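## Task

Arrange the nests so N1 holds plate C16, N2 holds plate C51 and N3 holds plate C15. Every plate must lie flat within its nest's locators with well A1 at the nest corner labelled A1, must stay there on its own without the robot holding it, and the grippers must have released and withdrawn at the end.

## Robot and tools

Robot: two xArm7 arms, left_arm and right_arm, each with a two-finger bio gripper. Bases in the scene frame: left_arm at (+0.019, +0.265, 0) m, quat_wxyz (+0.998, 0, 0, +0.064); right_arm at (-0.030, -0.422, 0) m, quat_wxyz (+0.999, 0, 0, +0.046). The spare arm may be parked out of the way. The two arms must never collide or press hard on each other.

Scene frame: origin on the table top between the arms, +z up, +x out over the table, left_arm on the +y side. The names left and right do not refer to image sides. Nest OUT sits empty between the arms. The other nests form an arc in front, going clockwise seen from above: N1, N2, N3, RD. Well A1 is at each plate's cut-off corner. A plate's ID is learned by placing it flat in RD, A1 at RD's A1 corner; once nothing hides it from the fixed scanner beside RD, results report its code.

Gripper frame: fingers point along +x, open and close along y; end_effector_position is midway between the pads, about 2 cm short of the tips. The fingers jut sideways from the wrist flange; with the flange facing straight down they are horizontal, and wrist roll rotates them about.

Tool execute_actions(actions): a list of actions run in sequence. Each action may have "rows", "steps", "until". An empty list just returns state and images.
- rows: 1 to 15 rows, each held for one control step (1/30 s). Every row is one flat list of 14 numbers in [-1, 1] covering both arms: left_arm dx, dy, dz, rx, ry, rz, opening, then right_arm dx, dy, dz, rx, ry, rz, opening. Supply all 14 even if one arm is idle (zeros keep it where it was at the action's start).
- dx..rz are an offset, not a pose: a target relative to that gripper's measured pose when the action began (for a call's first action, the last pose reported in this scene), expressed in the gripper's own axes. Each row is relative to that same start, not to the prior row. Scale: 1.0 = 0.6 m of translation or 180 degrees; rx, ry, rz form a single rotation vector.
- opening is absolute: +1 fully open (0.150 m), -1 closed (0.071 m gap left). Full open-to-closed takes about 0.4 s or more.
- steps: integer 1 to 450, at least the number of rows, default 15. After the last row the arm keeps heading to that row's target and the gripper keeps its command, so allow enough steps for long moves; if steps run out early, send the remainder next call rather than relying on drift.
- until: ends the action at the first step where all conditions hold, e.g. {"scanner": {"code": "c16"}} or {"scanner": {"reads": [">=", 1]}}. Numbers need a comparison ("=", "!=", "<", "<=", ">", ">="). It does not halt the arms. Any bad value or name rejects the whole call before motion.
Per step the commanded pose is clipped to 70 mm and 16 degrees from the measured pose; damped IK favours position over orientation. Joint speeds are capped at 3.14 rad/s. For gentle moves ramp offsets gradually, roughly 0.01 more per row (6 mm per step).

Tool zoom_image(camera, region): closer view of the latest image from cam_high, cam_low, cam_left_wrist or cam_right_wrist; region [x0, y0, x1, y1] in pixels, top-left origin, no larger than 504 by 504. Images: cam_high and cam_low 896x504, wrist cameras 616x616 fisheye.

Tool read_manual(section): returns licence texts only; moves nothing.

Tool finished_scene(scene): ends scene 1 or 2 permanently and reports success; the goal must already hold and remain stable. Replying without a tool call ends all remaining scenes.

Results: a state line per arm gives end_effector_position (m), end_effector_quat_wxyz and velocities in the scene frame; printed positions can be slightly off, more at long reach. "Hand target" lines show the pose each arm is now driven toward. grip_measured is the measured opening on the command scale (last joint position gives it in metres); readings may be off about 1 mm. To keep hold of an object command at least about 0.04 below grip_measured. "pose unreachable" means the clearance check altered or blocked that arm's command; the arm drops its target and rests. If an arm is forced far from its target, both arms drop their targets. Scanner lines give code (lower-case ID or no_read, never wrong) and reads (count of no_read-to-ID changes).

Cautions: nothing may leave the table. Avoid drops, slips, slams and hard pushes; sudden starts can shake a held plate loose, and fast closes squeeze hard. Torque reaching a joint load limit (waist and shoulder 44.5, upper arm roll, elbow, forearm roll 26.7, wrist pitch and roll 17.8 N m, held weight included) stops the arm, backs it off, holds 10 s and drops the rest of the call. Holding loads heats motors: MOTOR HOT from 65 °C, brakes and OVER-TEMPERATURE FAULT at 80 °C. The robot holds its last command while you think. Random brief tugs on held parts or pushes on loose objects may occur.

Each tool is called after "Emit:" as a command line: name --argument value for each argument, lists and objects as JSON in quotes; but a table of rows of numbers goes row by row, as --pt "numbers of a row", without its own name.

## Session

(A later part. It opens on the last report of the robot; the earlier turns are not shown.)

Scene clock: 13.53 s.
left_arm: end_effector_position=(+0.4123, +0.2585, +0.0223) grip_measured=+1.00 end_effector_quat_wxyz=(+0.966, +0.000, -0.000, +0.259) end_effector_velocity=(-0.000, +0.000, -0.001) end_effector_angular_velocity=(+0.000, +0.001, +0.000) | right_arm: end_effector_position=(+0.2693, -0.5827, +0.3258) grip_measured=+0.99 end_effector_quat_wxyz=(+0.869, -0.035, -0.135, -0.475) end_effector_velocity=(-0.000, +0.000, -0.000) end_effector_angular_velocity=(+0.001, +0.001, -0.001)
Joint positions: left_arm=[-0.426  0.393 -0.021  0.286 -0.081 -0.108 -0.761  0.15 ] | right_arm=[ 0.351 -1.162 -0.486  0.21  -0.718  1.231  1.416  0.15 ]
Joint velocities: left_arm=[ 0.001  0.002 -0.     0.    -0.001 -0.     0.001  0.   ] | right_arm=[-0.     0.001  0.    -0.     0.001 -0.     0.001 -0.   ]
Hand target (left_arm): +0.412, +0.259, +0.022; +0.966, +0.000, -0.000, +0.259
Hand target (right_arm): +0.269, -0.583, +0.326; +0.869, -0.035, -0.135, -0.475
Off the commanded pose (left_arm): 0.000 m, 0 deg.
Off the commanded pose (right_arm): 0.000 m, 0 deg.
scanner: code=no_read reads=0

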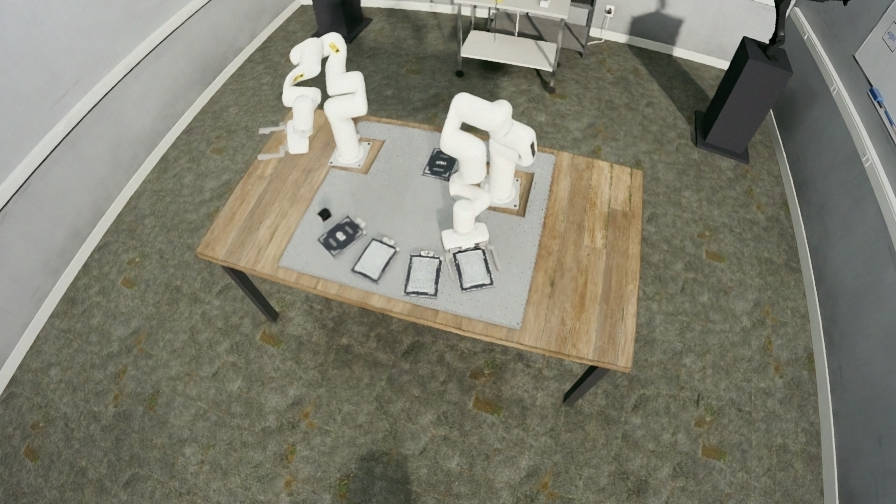

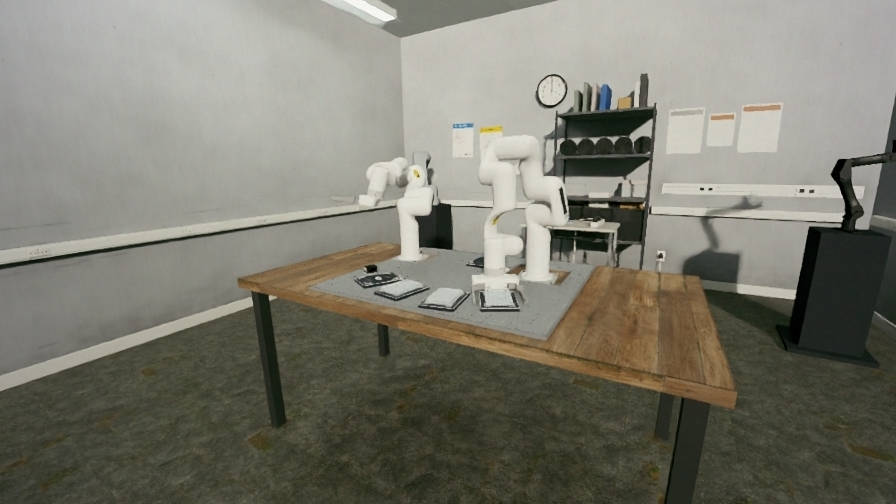

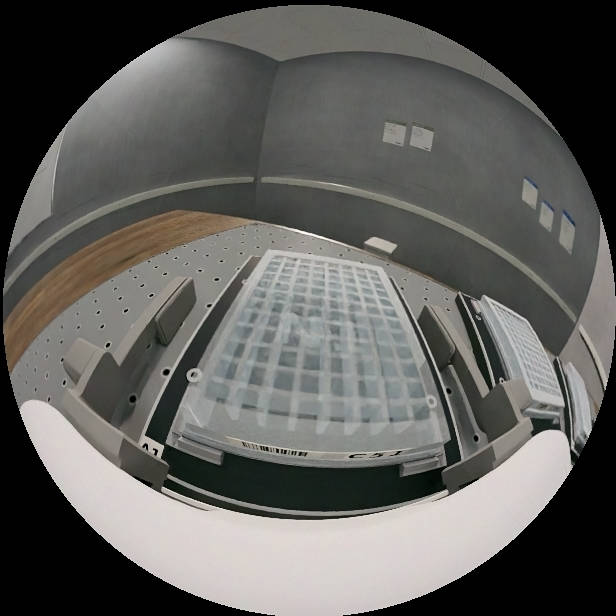

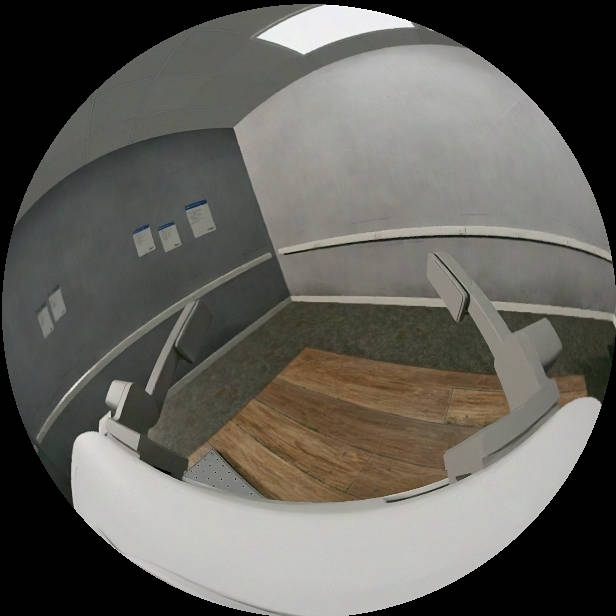

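Emit:
execute_actions --actions '[{"rows": [[0,0,0,0,0,0,0.6, 0,0,0,0,0,0,1],[0,0,0,0,0,0,0.3, 0,0,0,0,0,0,1],[0,0,0,0,0,0,0.1, 0,0,0,0,0,0,1],[0,0,0,0,0,0,-0.1, 0,0,0,0,0,0,1],[0,0,0,0,0,0,-0.25, 0,0,0,0,0,0,1],[0,0,0,0,0,0,-0.35, 0,0,0,0,0,0,1],[0,0,0,0,0,0,-0.42, 0,0,0,0,0,0,1],[0,0,0,0,0,0,-0.48, 0,0,0,0,0,0,1],[0,0,0,0,0,0,-0.53, 0,0,0,0,0,0,1],[0,0,0,0,0,0,-0.57, 0,0,0,0,0,0,1],[0,0,0,0,0,0,-0.61, 0,0,0,0,0,0,1],[0,0,0,0,0,0,-0.65, 0,0,0,0,0,0,1],[0,0,0,0,0,0,-0.69, 0,0,0,0,0,0,1],[0,0,0,0,0,0,-0.73, 0,0,0,0,0,0,1],[0,0,0,0,0,0,-0.76, 0,0,0,0,0,0,1]], "steps": 25}]'

Scene clock: 14.67 s.
left_arm: end_effector_position=(+0.4138, +0.2559, +0.0229) grip_measured=+0.29 end_effector_quat_wxyz=(+0.967, -0.001, -0.001, +0.254) end_effector_velocity=(-0.000, +0.001, -0.000) end_effector_angular_velocity=(+0.002, +0.002, -0.006) | right_arm: end_effector_position=(+0.2693, -0.5827, +0.3258) grip_measured=+0.99 end_effector_quat_wxyz=(+0.869, -0.035, -0.135, -0.475) end_effector_velocity=(+0.000, +0.000, +0.000) end_effector_angular_velocity=(-0.000, -0.001, +0.001)
Joint positions: left_arm=[-0.427  0.393 -0.025  0.288 -0.086 -0.109 -0.751  0.122] | right_arm=[ 0.351 -1.162 -0.486  0.21  -0.718  1.231  1.416  0.15 ]
Joint velocities: left_arm=[ 0.003 -0.    -0.002 -0.002 -0.016 -0.     0.023 -0.   ] | right_arm=[ 0.    -0.     0.     0.    -0.    -0.    -0.001 -0.   ]
Hand target (left_arm): +0.412, +0.258, +0.022; +0.966, +0.000, -0.000, +0.259
Hand target (right_arm): +0.269, -0.583, +0.326; +0.869, -0.035, -0.135, -0.475
Off the commanded pose (left_arm): 0.003 m, 1 deg.
Off the commanded pose (right_arm): 0.000 m, 0 deg.
scanner: code=no_read reads=0

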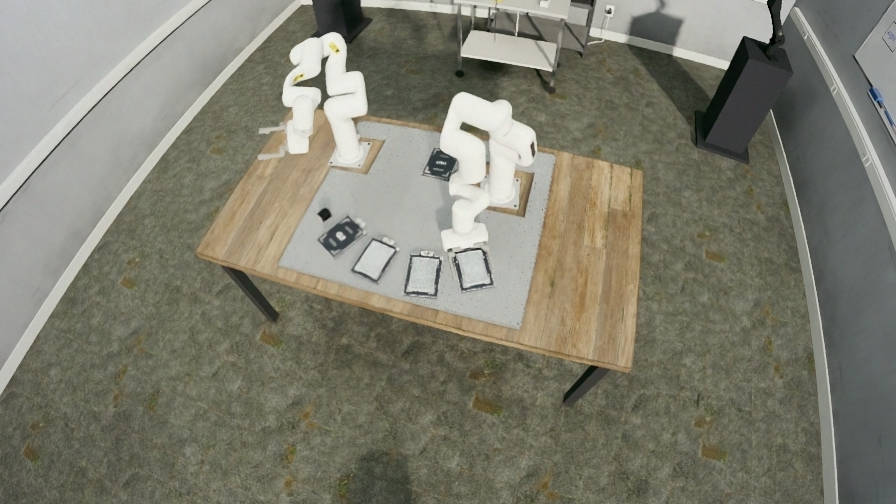

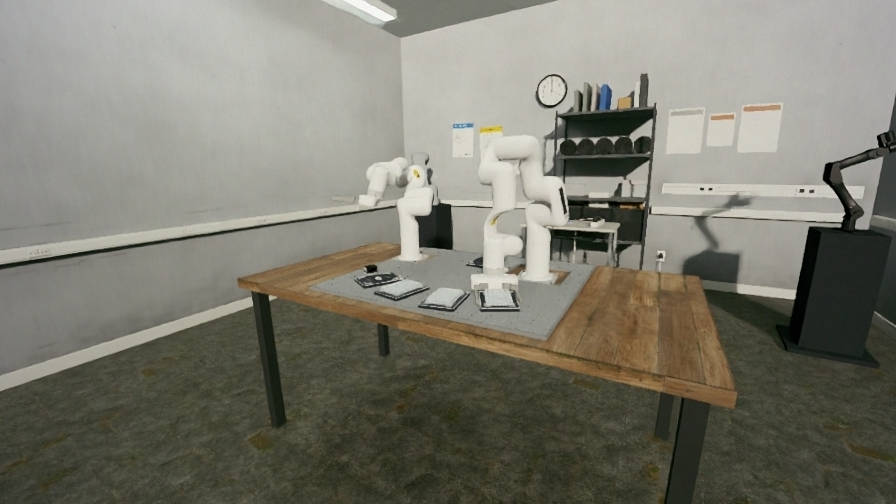

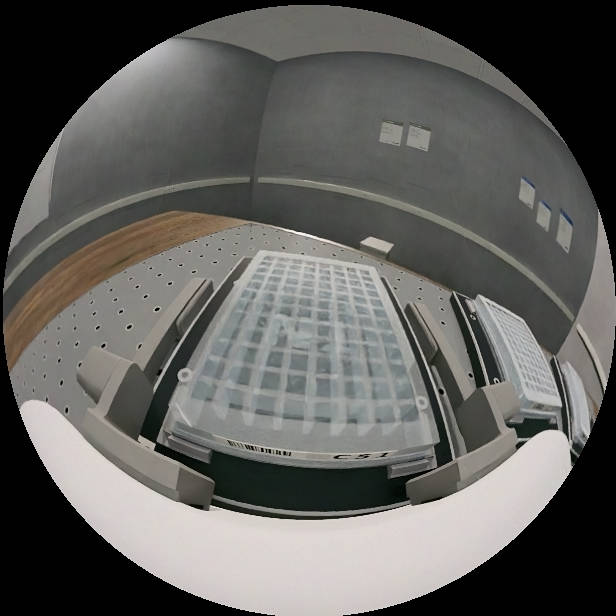

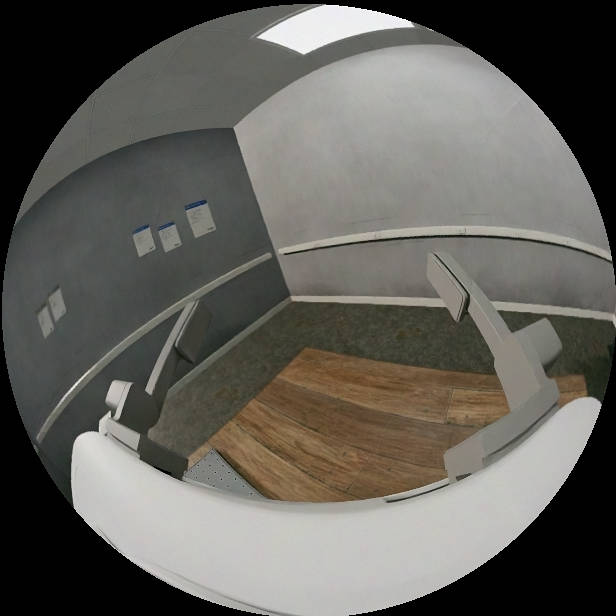

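Emit:
execute_actions --actions '[{"rows": [[0,0,0,0,0,0,0.6, 0,0,0,0,0,0,1]], "steps": 8},{"rows": [[0,0,0.013,0,0,0,0.6, 0,0,0,0,0,0,1]], "steps": 10},{"rows": [[0,0,0,0,0,0,0.4, 0,0,0,0,0,0,1],[0,0,0,0,0,0,0.25, 0,0,0,0,0,0,1],[0,0,0,0,0,0,0.1, 0,0,0,0,0,0,1],[0,0,0,0,0,0,-0.1, 0,0,0,0,0,0,1],[0,0,0,0,0,0,-0.25, 0,0,0,0,0,0,1],[0,0,0,0,0,0,-0.35, 0,0,0,0,0,0,1],[0,0,0,0,0,0,-0.42, 0,0,0,0,0,0,1],[0,0,0,0,0,0,-0.48, 0,0,0,0,0,0,1],[0,0,0,0,0,0,-0.53, 0,0,0,0,0,0,1],[0,0,0,0,0,0,-0.57, 0,0,0,0,0,0,1],[0,0,0,0,0,0,-0.61, 0,0,0,0,0,0,1],[0,0,0,0,0,0,-0.65, 0,0,0,0,0,0,1],[0,0,0,0,0,0,-0.69, 0,0,0,0,0,0,1],[0,0,0,0,0,0,-0.73, 0,0,0,0,0,0,1],[0,0,0,0,0,0,-0.76, 0,0,0,0,0,0,1]], "steps": 25}]'

Scene clock: 16.37 s.
left_arm: end_effector_position=(+0.4129, +0.2561, +0.0296) grip_measured=+0.28 end_effector_quat_wxyz=(+0.968, +0.001, +0.001, +0.249) end_effector_velocity=(+0.000, +0.000, -0.000) end_effector_angular_velocity=(+0.000, +0.000, -0.002) | right_arm: end_effector_position=(+0.2693, -0.5827, +0.3258) grip_measured=+0.99 end_effector_quat_wxyz=(+0.869, -0.035, -0.135, -0.475) end_effector_velocity=(+0.000, +0.000, -0.000) end_effector_angular_velocity=(-0.000, +0.001, +0.001)
Joint positions: left_arm=[-0.432  0.352 -0.02   0.273 -0.099 -0.078 -0.729  0.121] | right_arm=[ 0.351 -1.162 -0.486  0.21  -0.718  1.231  1.416  0.15 ]
Joint velocities: left_arm=[-0.    -0.    -0.003  0.    -0.017  0.001  0.016 -0.   ] | right_arm=[ 0.     0.     0.    -0.     0.    -0.    -0.001 -0.   ]
Hand target (left_arm): +0.411, +0.260, +0.029; +0.966, +0.002, +0.002, +0.258
Hand target (right_arm): +0.269, -0.583, +0.326; +0.869, -0.035, -0.135, -0.475
Off the commanded pose (left_arm): 0.004 m, 1 deg.
Off the commanded pose (right_arm): 0.000 m, 0 deg.
scanner: code=no_read reads=0

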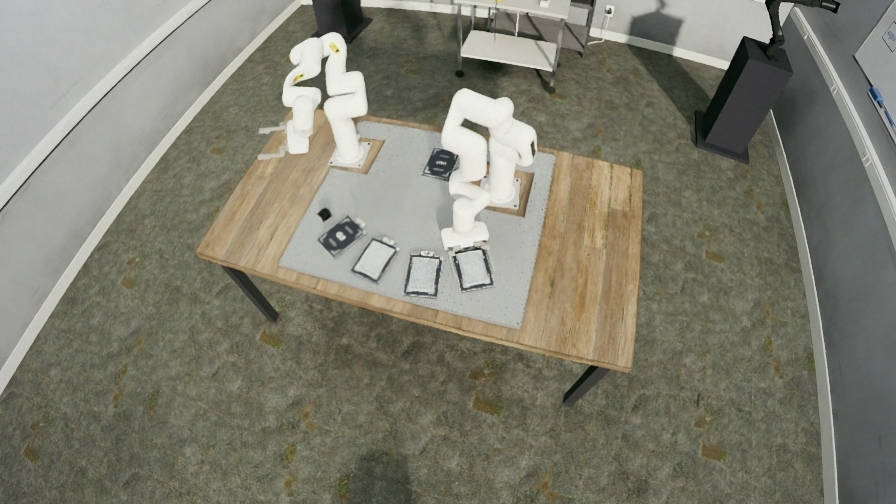

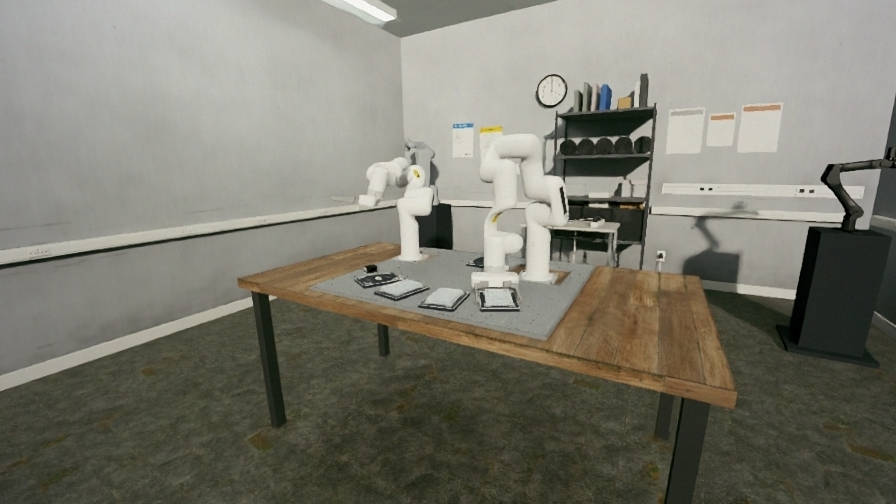

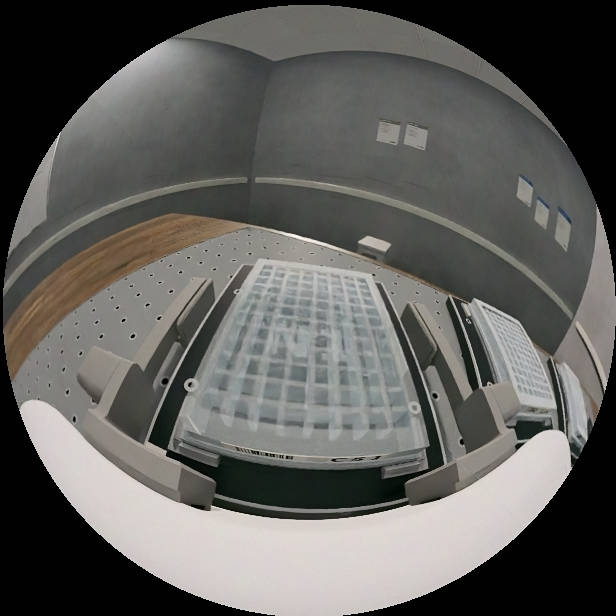

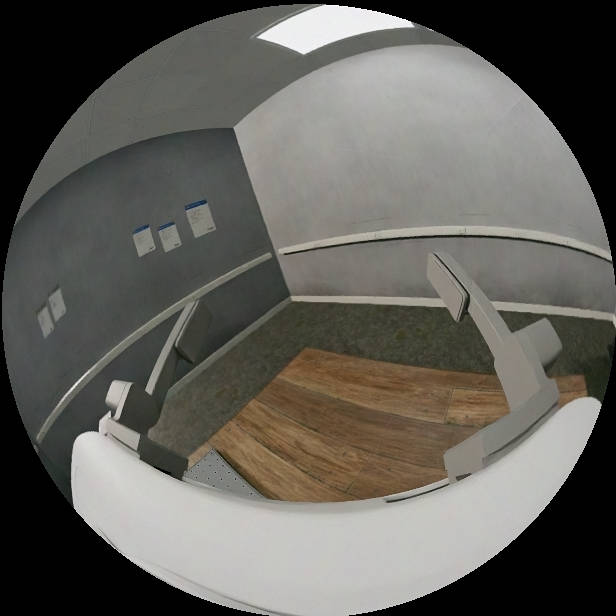

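Emit:
execute_actions --actions '[{"rows": [[0,0,0,0,0,0,0.6, 0,0,0,0,0,0,1],[0,0,0,0,0,0,0.6, 0,0,0,0,0,0,1],[0,0,0,0,0,0,0.6, 0,0,0,0,0,0,1],[0,0,0,0,0,0,0.6, 0,0,0,0,0,0,1],[0,0,0,0,0,0,0.6, 0,0,0,0,0,0,1],[0,0,0,0,0,0,0.6, 0,0,0,0,0,0,1],[0,0,0.014,0,0,0,0.6, 0,0,0,0,0,0,1]], "steps": 18},{"rows": [[0,0,0,0,0,0,0.4, 0,0,0,0,0,0,1],[0,0,0,0,0,0,0.25, 0,0,0,0,0,0,1],[0,0,0,0,0,0,0.1, 0,0,0,0,0,0,1],[0,0,0,0,0,0,-0.1, 0,0,0,0,0,0,1],[0,0,0,0,0,0,-0.25, 0,0,0,0,0,0,1],[0,0,0,0,0,0,-0.35, 0,0,0,0,0,0,1],[0,0,0,0,0,0,-0.42, 0,0,0,0,0,0,1],[0,0,0,0,0,0,-0.48, 0,0,0,0,0,0,1],[0,0,0,0,0,0,-0.53, 0,0,0,0,0,0,1],[0,0,0,0,0,0,-0.57, 0,0,0,0,0,0,1],[0,0,0,0,0,0,-0.61, 0,0,0,0,0,0,1],[0,0,0,0,0,0,-0.65, 0,0,0,0,0,0,1],[0,0,0,0,0,0,-0.69, 0,0,0,0,0,0,1],[0,0,0,0,0,0,-0.73, 0,0,0,0,0,0,1],[0,0,0,0,0,0,-0.76, 0,0,0,0,0,0,1]], "steps": 25}]'

Scene clock: 18.07 s.
left_arm: end_effector_position=(+0.4135, +0.2560, +0.0385) grip_measured=-0.66 end_effector_quat_wxyz=(+0.969, +0.000, -0.000, +0.249) end_effector_velocity=(-0.001, +0.001, -0.001) end_effector_angular_velocity=(+0.002, +0.003, -0.003) | right_arm: end_effector_position=(+0.2693, -0.5827, +0.3258) grip_measured=+0.99 end_effector_quat_wxyz=(+0.869, -0.035, -0.135, -0.475) end_effector_velocity=(-0.000, +0.000, -0.000) end_effector_angular_velocity=(-0.000, +0.001, +0.000)
Joint positions: left_arm=[-0.441  0.307 -0.012  0.263 -0.103 -0.045 -0.725  0.084] | right_arm=[ 0.351 -1.162 -0.486  0.21  -0.718  1.231  1.416  0.15 ]
Joint velocities: left_arm=[ 0.    -0.     0.002 -0.003 -0.008  0.001  0.014 -0.   ] | right_arm=[-0.    -0.     0.    -0.001 -0.     0.    -0.     0.   ]
Hand target (left_arm): +0.412, +0.259, +0.037; +0.968, +0.002, +0.002, +0.253
Hand target (right_arm): +0.269, -0.583, +0.326; +0.869, -0.035, -0.135, -0.475
Off the commanded pose (left_arm): 0.004 m, 1 deg.
Off the commanded pose (right_arm): 0.000 m, 0 deg.
scanner: code=no_read reads=0

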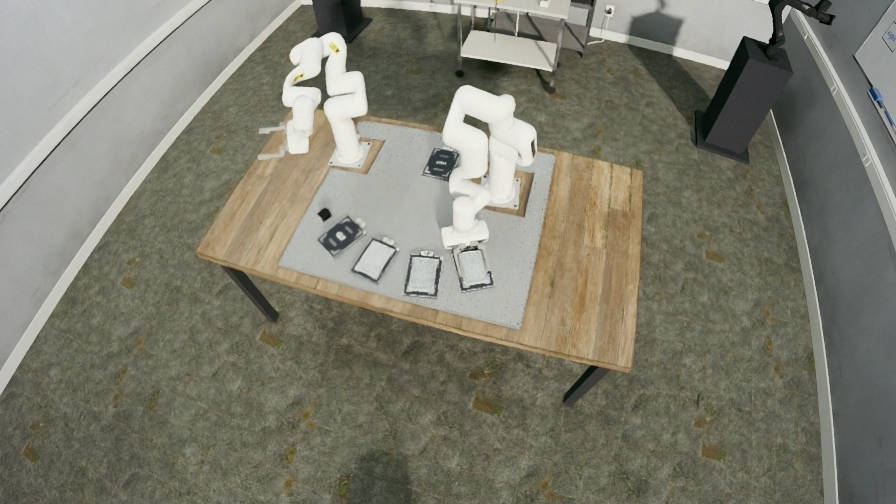

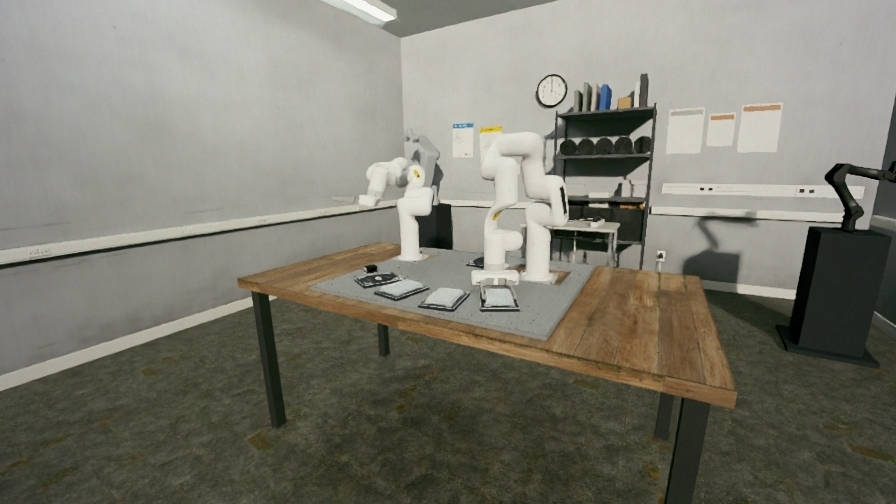

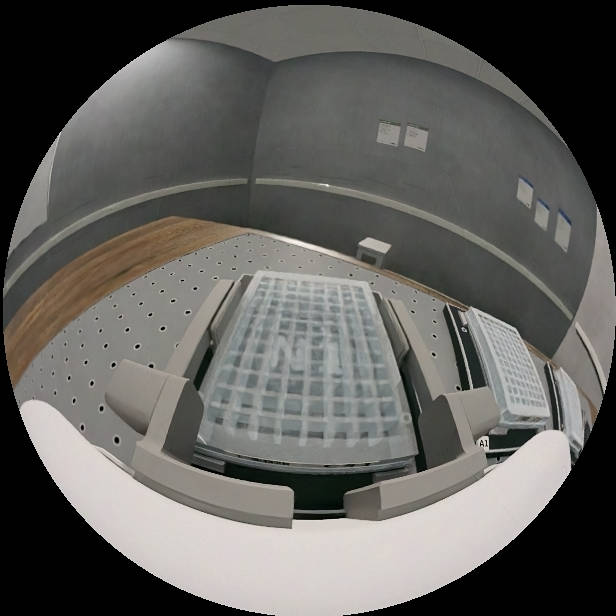

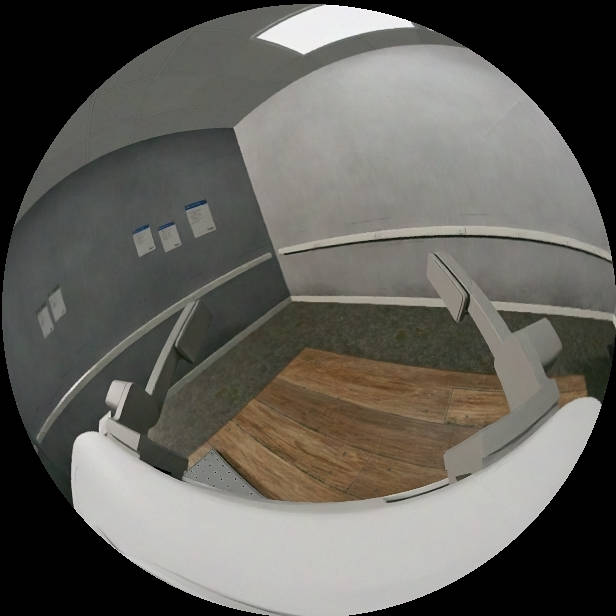

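Emit:
execute_actions --actions '[{"rows": [[0,0,0.008,0,0,0,-0.76, 0,0,0,0,0,0,1],[0,0,0.016,0,0,0,-0.76, 0,0,0,0,0,0,1],[0,0,0.026,0,0,0,-0.76, 0,0,0,0,0,0,1],[0,0,0.036,0,0,0,-0.76, 0,0,0,0,0,0,1],[0,0,0.046,0,0,0,-0.76, 0,0,0,0,0,0,1],[0,0.01,0.05,0,0,0,-0.76, 0,0,0,0,0,0,1],[0,0.03,0.05,0,0,0,-0.76, 0,0,0,0,0,0,1],[0,0.06,0.05,0,0,0,-0.76, 0,0,0,0,0,0,1],[0,0.09,0.05,0,0,0,-0.76, 0,0,0,0,0,0,1],[0,0.12,0.05,0,0,0,-0.76, 0,0,0,0,0,0,1],[0,0.15,0.05,0,0,0,-0.76, 0,0,0,0,0,0,1],[0,0.18,0.05,0,0,0,-0.76, 0,0,0,0,0,0,1],[0,0.21,0.05,0,0,0,-0.76, 0,0,0,0,0,0,1],[0,0.24,0.05,0,0,0,-0.76, 0,0,0,0,0,0,1],[0,0.267,0.05,0,0,0,-0.76, 0,0,0,0,0,0,1]], "steps": 28},{"rows": [[0,0,-0.01,0,0,0,-0.76, 0,0,0,0,0,0,1],[0,0,-0.02,0,0,0,-0.76, 0,0,0,0,0,0,1],[0,0,-0.03,0,0,0,-0.76, 0,0,0,0,0,0,1],[0,0,-0.04,0,0,0,-0.76, 0,0,0,0,0,0,1],[0,0,-0.05,0,0,0,-0.76, 0,0,0,0,0,0,1],[0,0,-0.056,0,0,0,-0.76, 0,0,0,0,0,0,1],[0,0,-0.06,0,0,0,-0.76, 0,0,0,0,0,0,1],[0,0,-0.064,0,0,0,-0.76, 0,0,0,0,0,0,1]], "steps": 18}]'

Emit:
zoom_image --camera "cam_low" --region '[470, 250, 610, 330]'

Scene clock: 30.87 s.
left_arm: end_effector_position=(+0.4058, +0.2585, +0.0775) grip_measured=-0.75 end_effector_quat_wxyz=(+0.980, -0.011, -0.022, +0.196) end_effector_velocity=(+0.000, -0.001, +0.000) end_effector_angular_velocity=(-0.000, -0.002, -0.002) | right_arm: end_effector_position=(+0.2693, -0.5827, +0.3258) grip_measured=+0.99 end_effector_quat_wxyz=(+0.869, -0.035, -0.135, -0.475) end_effector_velocity=(-0.000, -0.000, +0.000) end_effector_angular_velocity=(+0.000, -0.000, -0.002)
Joint positions: left_arm=[-0.4    0.104  0.004  0.147 -0.058 -0.007 -0.605  0.081] | right_arm=[ 0.351 -1.162 -0.486  0.21  -0.718  1.231  1.416  0.15 ]
Joint velocities: left_arm=[-0.001 -0.001  0.    -0.     0.    -0.001  0.001  0.   ] | right_arm=[-0.001 -0.     0.     0.     0.     0.     0.    -0.   ]
Hand target (left_arm): +0.405, +0.259, +0.077; +0.980, -0.010, -0.021, +0.196
Hand target (right_arm): +0.269, -0.583, +0.326; +0.869, -0.035, -0.135, -0.475
Off the commanded pose (left_arm): 0.038 m, 0 deg.
Off the commanded pose (right_arm): 0.000 m, 0 deg.
TORQUE FAULT: the external load on joint 3 (upper arm roll) of the left arm reached its load limit, and that arm stopped for 10 seconds. A torque fault stops only its own arm. That arm's remaining commands of this call were not run. Joint 3 (upper arm roll) of that arm moved back by up to 3 degrees. That arm's gripper holds there, with its grip as last carried out, and that arm accepts commands again: back off and push less far. That arm stops again, at the same cost, whenever a joint's load reaches its limit.
scanner: code=no_read reads=0

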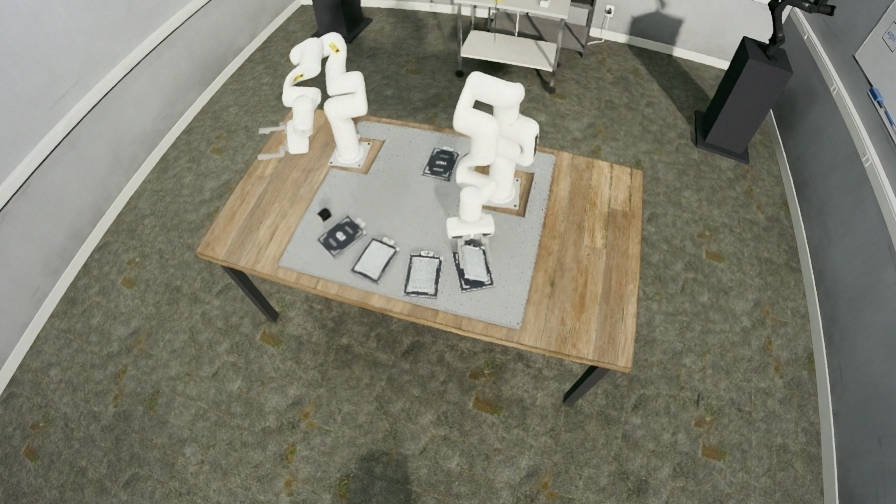

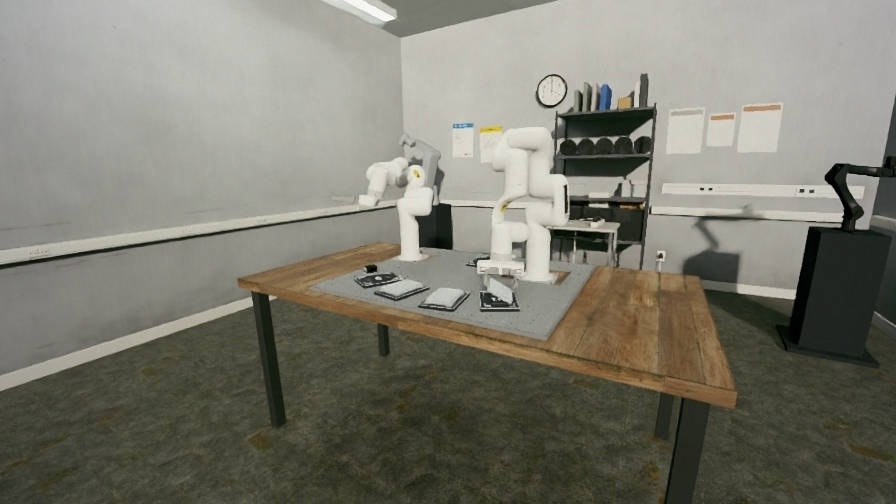

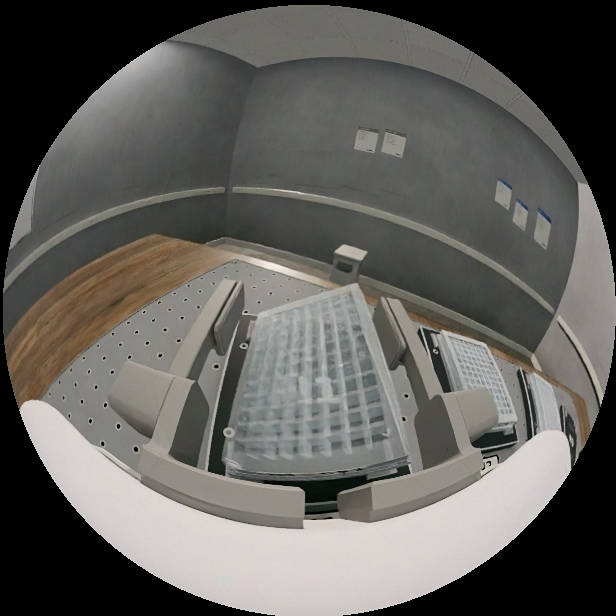

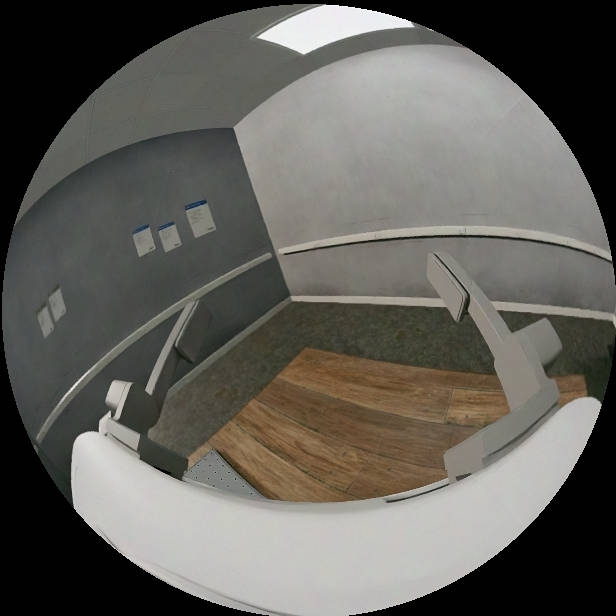

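Region (470, 250, 610, 330) of cam_low's 896x504 image, scaled by 3.600, with more detail than that image has; it fills the top 288 rows of this view, and the rest is white.

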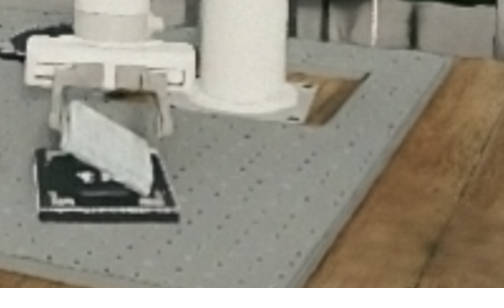

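Emit:
execute_actions --actions '[{"rows": [[0,0,-0.003,0,0,0,-0.73, 0,0,0,0,0,0,1],[0,0,-0.006,0,0,0,-0.70, 0,0,0,0,0,0,1],[0,0,-0.009,0,0,0,-0.67, 0,0,0,0,0,0,1],[0,0,-0.012,0,0,0,-0.64, 0,0,0,0,0,0,1],[0,0,-0.015,0,0,0,-0.61, 0,0,0,0,0,0,1],[0,0,-0.018,0,0,0,-0.58, 0,0,0,0,0,0,1],[0,0,-0.021,0,0,0,-0.55, 0,0,0,0,0,0,1],[0,0,-0.024,0,0,0,-0.52, 0,0,0,0,0,0,1],[0,0,-0.027,0,0,0,-0.49, 0,0,0,0,0,0,1],[0,0,-0.03,0,0,0,-0.46, 0,0,0,0,0,0,1],[0,0,-0.033,0,0,0,-0.43, 0,0,0,0,0,0,1],[0,0,-0.036,0,0,0,-0.40, 0,0,0,0,0,0,1],[0,0,-0.039,0,0,0,-0.37, 0,0,0,0,0,0,1],[0,0,-0.042,0,0,0,-0.34, 0,0,0,0,0,0,1],[0,0,-0.045,0,0,0,-0.3, 0,0,0,0,0,0,1]], "steps": 25}]'

Emit:
zoom_image --camera "cam_low" --region '[440, 250, 580, 330]'

Scene clock: 32.07 s.
left_arm: end_effector_position=(+0.4067, +0.2582, +0.0503) grip_measured=-0.29 end_effector_quat_wxyz=(+0.980, -0.011, -0.022, +0.196) end_effector_velocity=(+0.001, +0.001, +0.001) end_effector_angular_velocity=(-0.000, -0.003, +0.003) | right_arm: end_effector_position=(+0.2693, -0.5827, +0.3258) grip_measured=+0.99 end_effector_quat_wxyz=(+0.869, -0.035, -0.135, -0.475) end_effector_velocity=(-0.000, -0.000, -0.000) end_effector_angular_velocity=(+0.001, +0.000, -0.002)
Joint positions: left_arm=[-0.367  0.271 -0.026  0.183 -0.054 -0.137 -0.606  0.099] | right_arm=[ 0.351 -1.162 -0.486  0.21  -0.718  1.231  1.416  0.15 ]
Joint velocities: left_arm=[ 0.     0.001  0.001  0.001 -0.    -0.003 -0.001 -0.   ] | right_arm=[-0.001  0.    -0.    -0.     0.001 -0.     0.001  0.   ]
Hand target (left_arm): +0.407, +0.258, +0.051; +0.980, -0.011, -0.022, +0.196
Hand target (right_arm): +0.269, -0.583, +0.326; +0.869, -0.035, -0.135, -0.475
Off the commanded pose (left_arm): 0.001 m, 0 deg.
Off the commanded pose (right_arm): 0.000 m, 0 deg.
scanner: code=no_read reads=0

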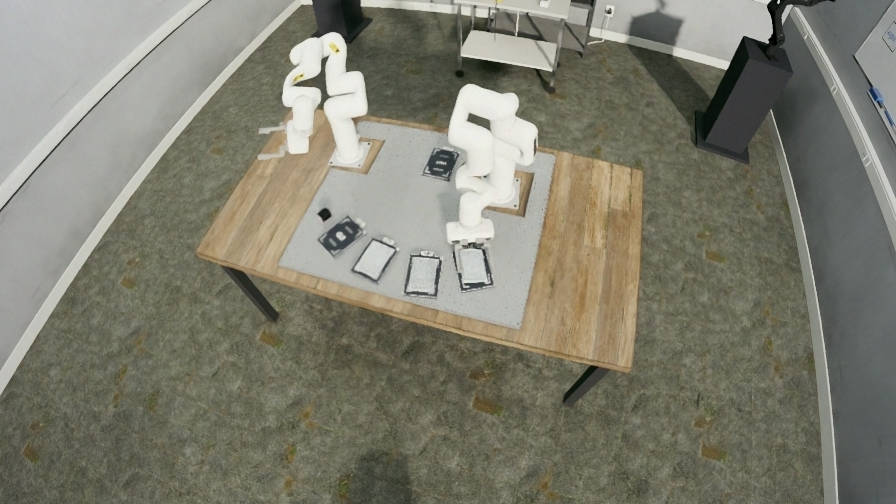

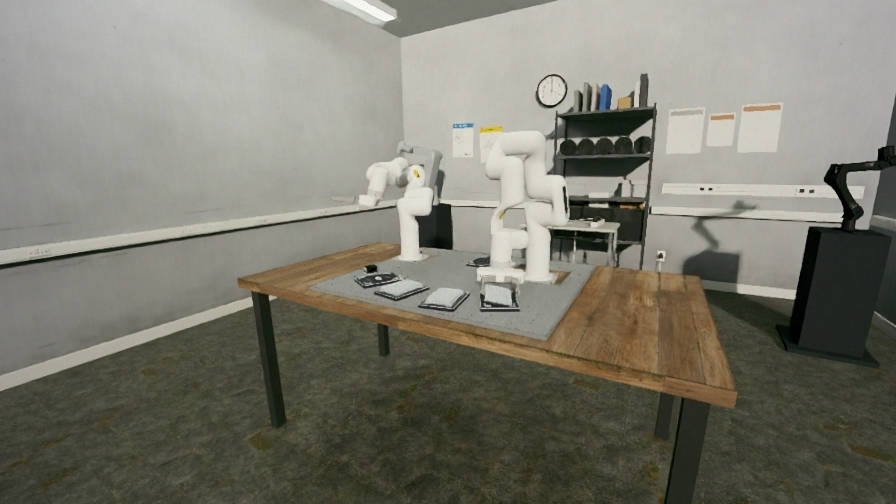

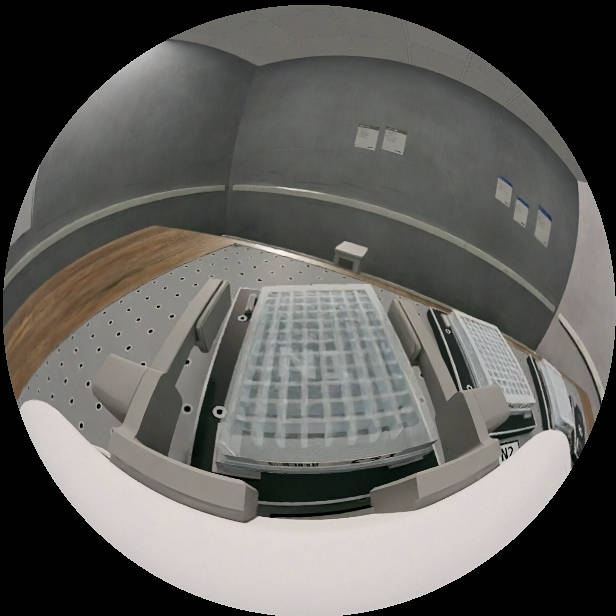

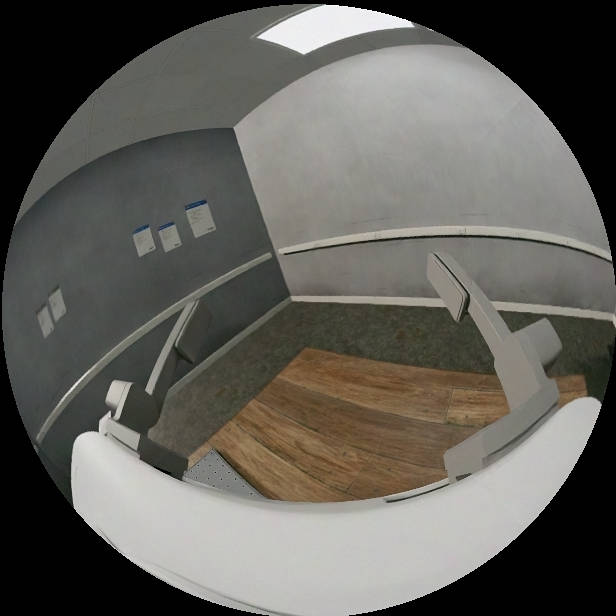

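Region (440, 250, 580, 330) of cam_low's 896x504 image, scaled by 3.600, with more detail than that image has; it fills the top 288 rows of this view, and the rest is white.

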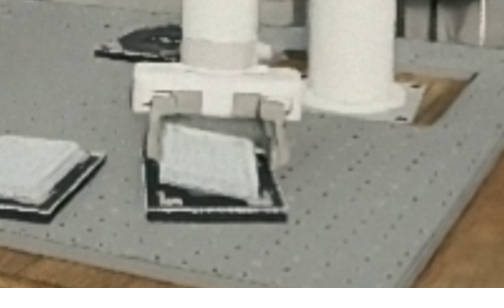

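Emit:
execute_actions --actions '[{"rows": [[0,0,0,0,0,0,-0.25, 0,0,0,0,0,0,1],[0,0,0,0,0,0,-0.2, 0,0,0,0,0,0,1],[0,0,0,0,0,0,-0.15, 0,0,0,0,0,0,1],[0,0,0,0,0,0,-0.1, 0,0,0,0,0,0,1],[0,0,0,0,0,0,-0.05, 0,0,0,0,0,0,1],[0,0,0,0,0,0,0.0, 0,0,0,0,0,0,1],[0,0,0,0,0,0,0.1, 0,0,0,0,0,0,1],[0,0,0,0,0,0,0.2, 0,0,0,0,0,0,1],[0,0,0,0,0,0,0.3, 0,0,0,0,0,0,1],[0,0,0,0,0,0,0.4, 0,0,0,0,0,0,1],[0,0,0,0,0,0,0.5, 0,0,0,0,0,0,1],[0,0,0,0,0,0,0.6, 0,0,0,0,0,0,1],[0,0,0,0,0,0,0.6, 0,0,0,0,0,0,1],[0,0,0,0,0,0,0.6, 0,0,0,0,0,0,1],[0.009,-0.0077,-0.0197,0.0103,0.0118,0.0343,0.6, 0,0,0,0,0,0,1]], "steps": 32}]'

Emit:
zoom_image --camera "cam_low" --region '[440, 250, 580, 330]'

Scene clock: 33.47 s.
left_arm: end_effector_position=(+0.4139, +0.2561, +0.0389) grip_measured=+0.60 end_effector_quat_wxyz=(+0.969, +0.001, +0.000, +0.249) end_effector_velocity=(+0.001, -0.001, +0.000) end_effector_angular_velocity=(-0.001, -0.002, +0.000) | right_arm: end_effector_position=(+0.2693, -0.5827, +0.3258) grip_measured=+0.99 end_effector_quat_wxyz=(+0.869, -0.035, -0.135, -0.475) end_effector_velocity=(+0.000, +0.000, -0.000) end_effector_angular_velocity=(+0.000, -0.000, +0.002)
Joint positions: left_arm=[-0.443  0.304 -0.015  0.264 -0.123 -0.039 -0.709  0.134] | right_arm=[ 0.351 -1.162 -0.486  0.21  -0.718  1.231  1.416  0.15 ]
Joint velocities: left_arm=[-0.002  0.001 -0.     0.003 -0.    -0.    -0.002  0.   ] | right_arm=[ 0.001 -0.    -0.    -0.     0.    -0.    -0.001 -0.   ]
Hand target (left_arm): +0.414, +0.256, +0.039; +0.969, +0.000, +0.000, +0.249
Hand target (right_arm): +0.269, -0.583, +0.326; +0.869, -0.035, -0.135, -0.475
Off the commanded pose (left_arm): 0.000 m, 0 deg.
Off the commanded pose (right_arm): 0.000 m, 0 deg.
scanner: code=no_read reads=0

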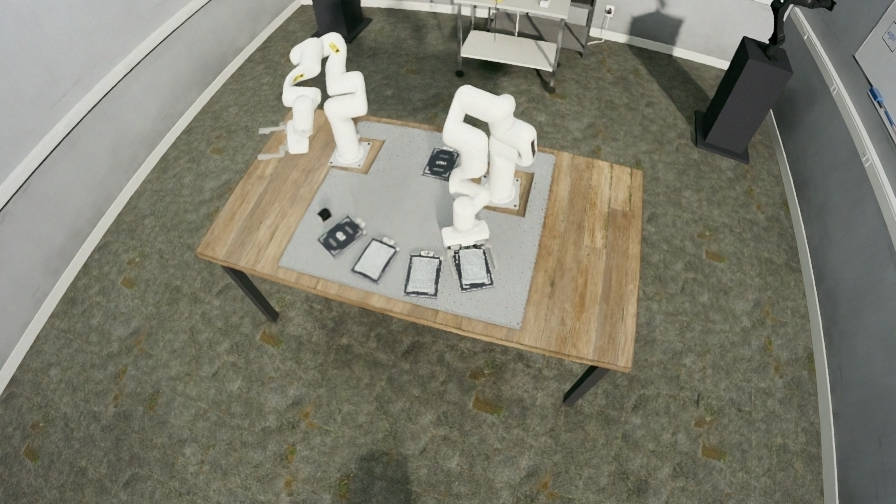

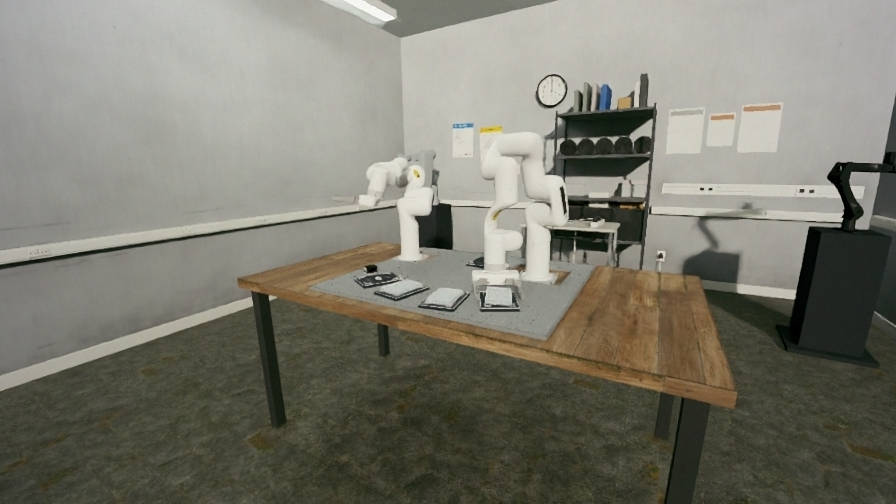

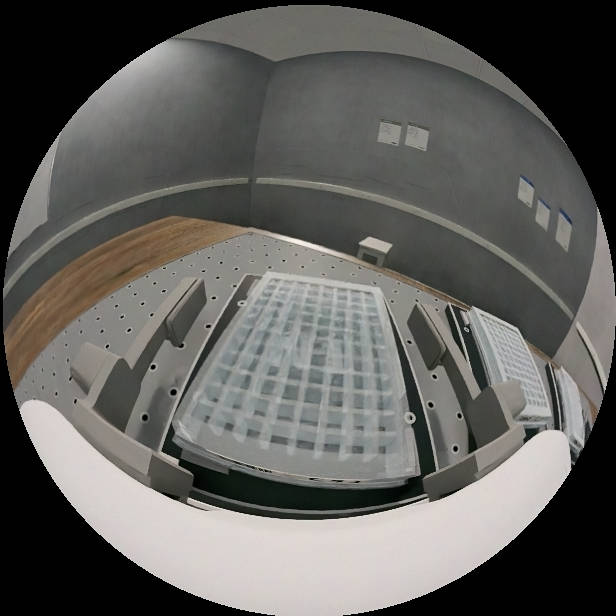

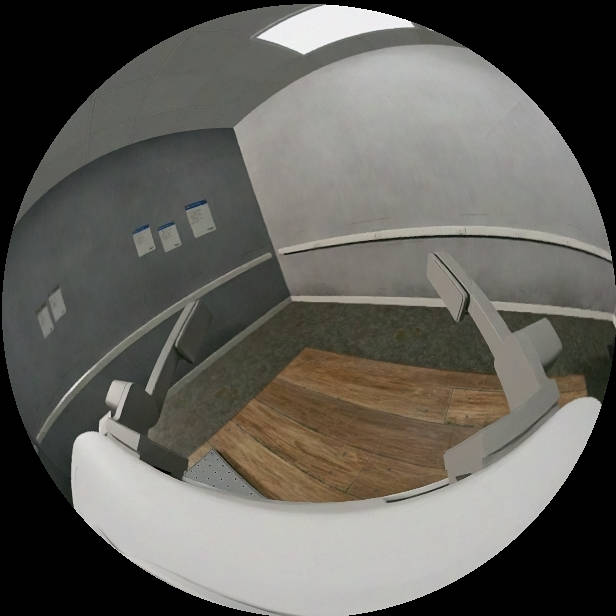

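Region (440, 250, 580, 330) of cam_low's 896x504 image, scaled by 3.600, with more detail than that image has; it fills the top 288 rows of this view, and the rest is white.

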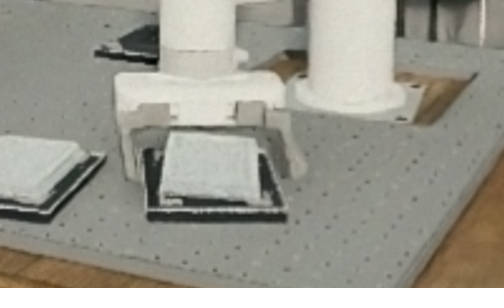

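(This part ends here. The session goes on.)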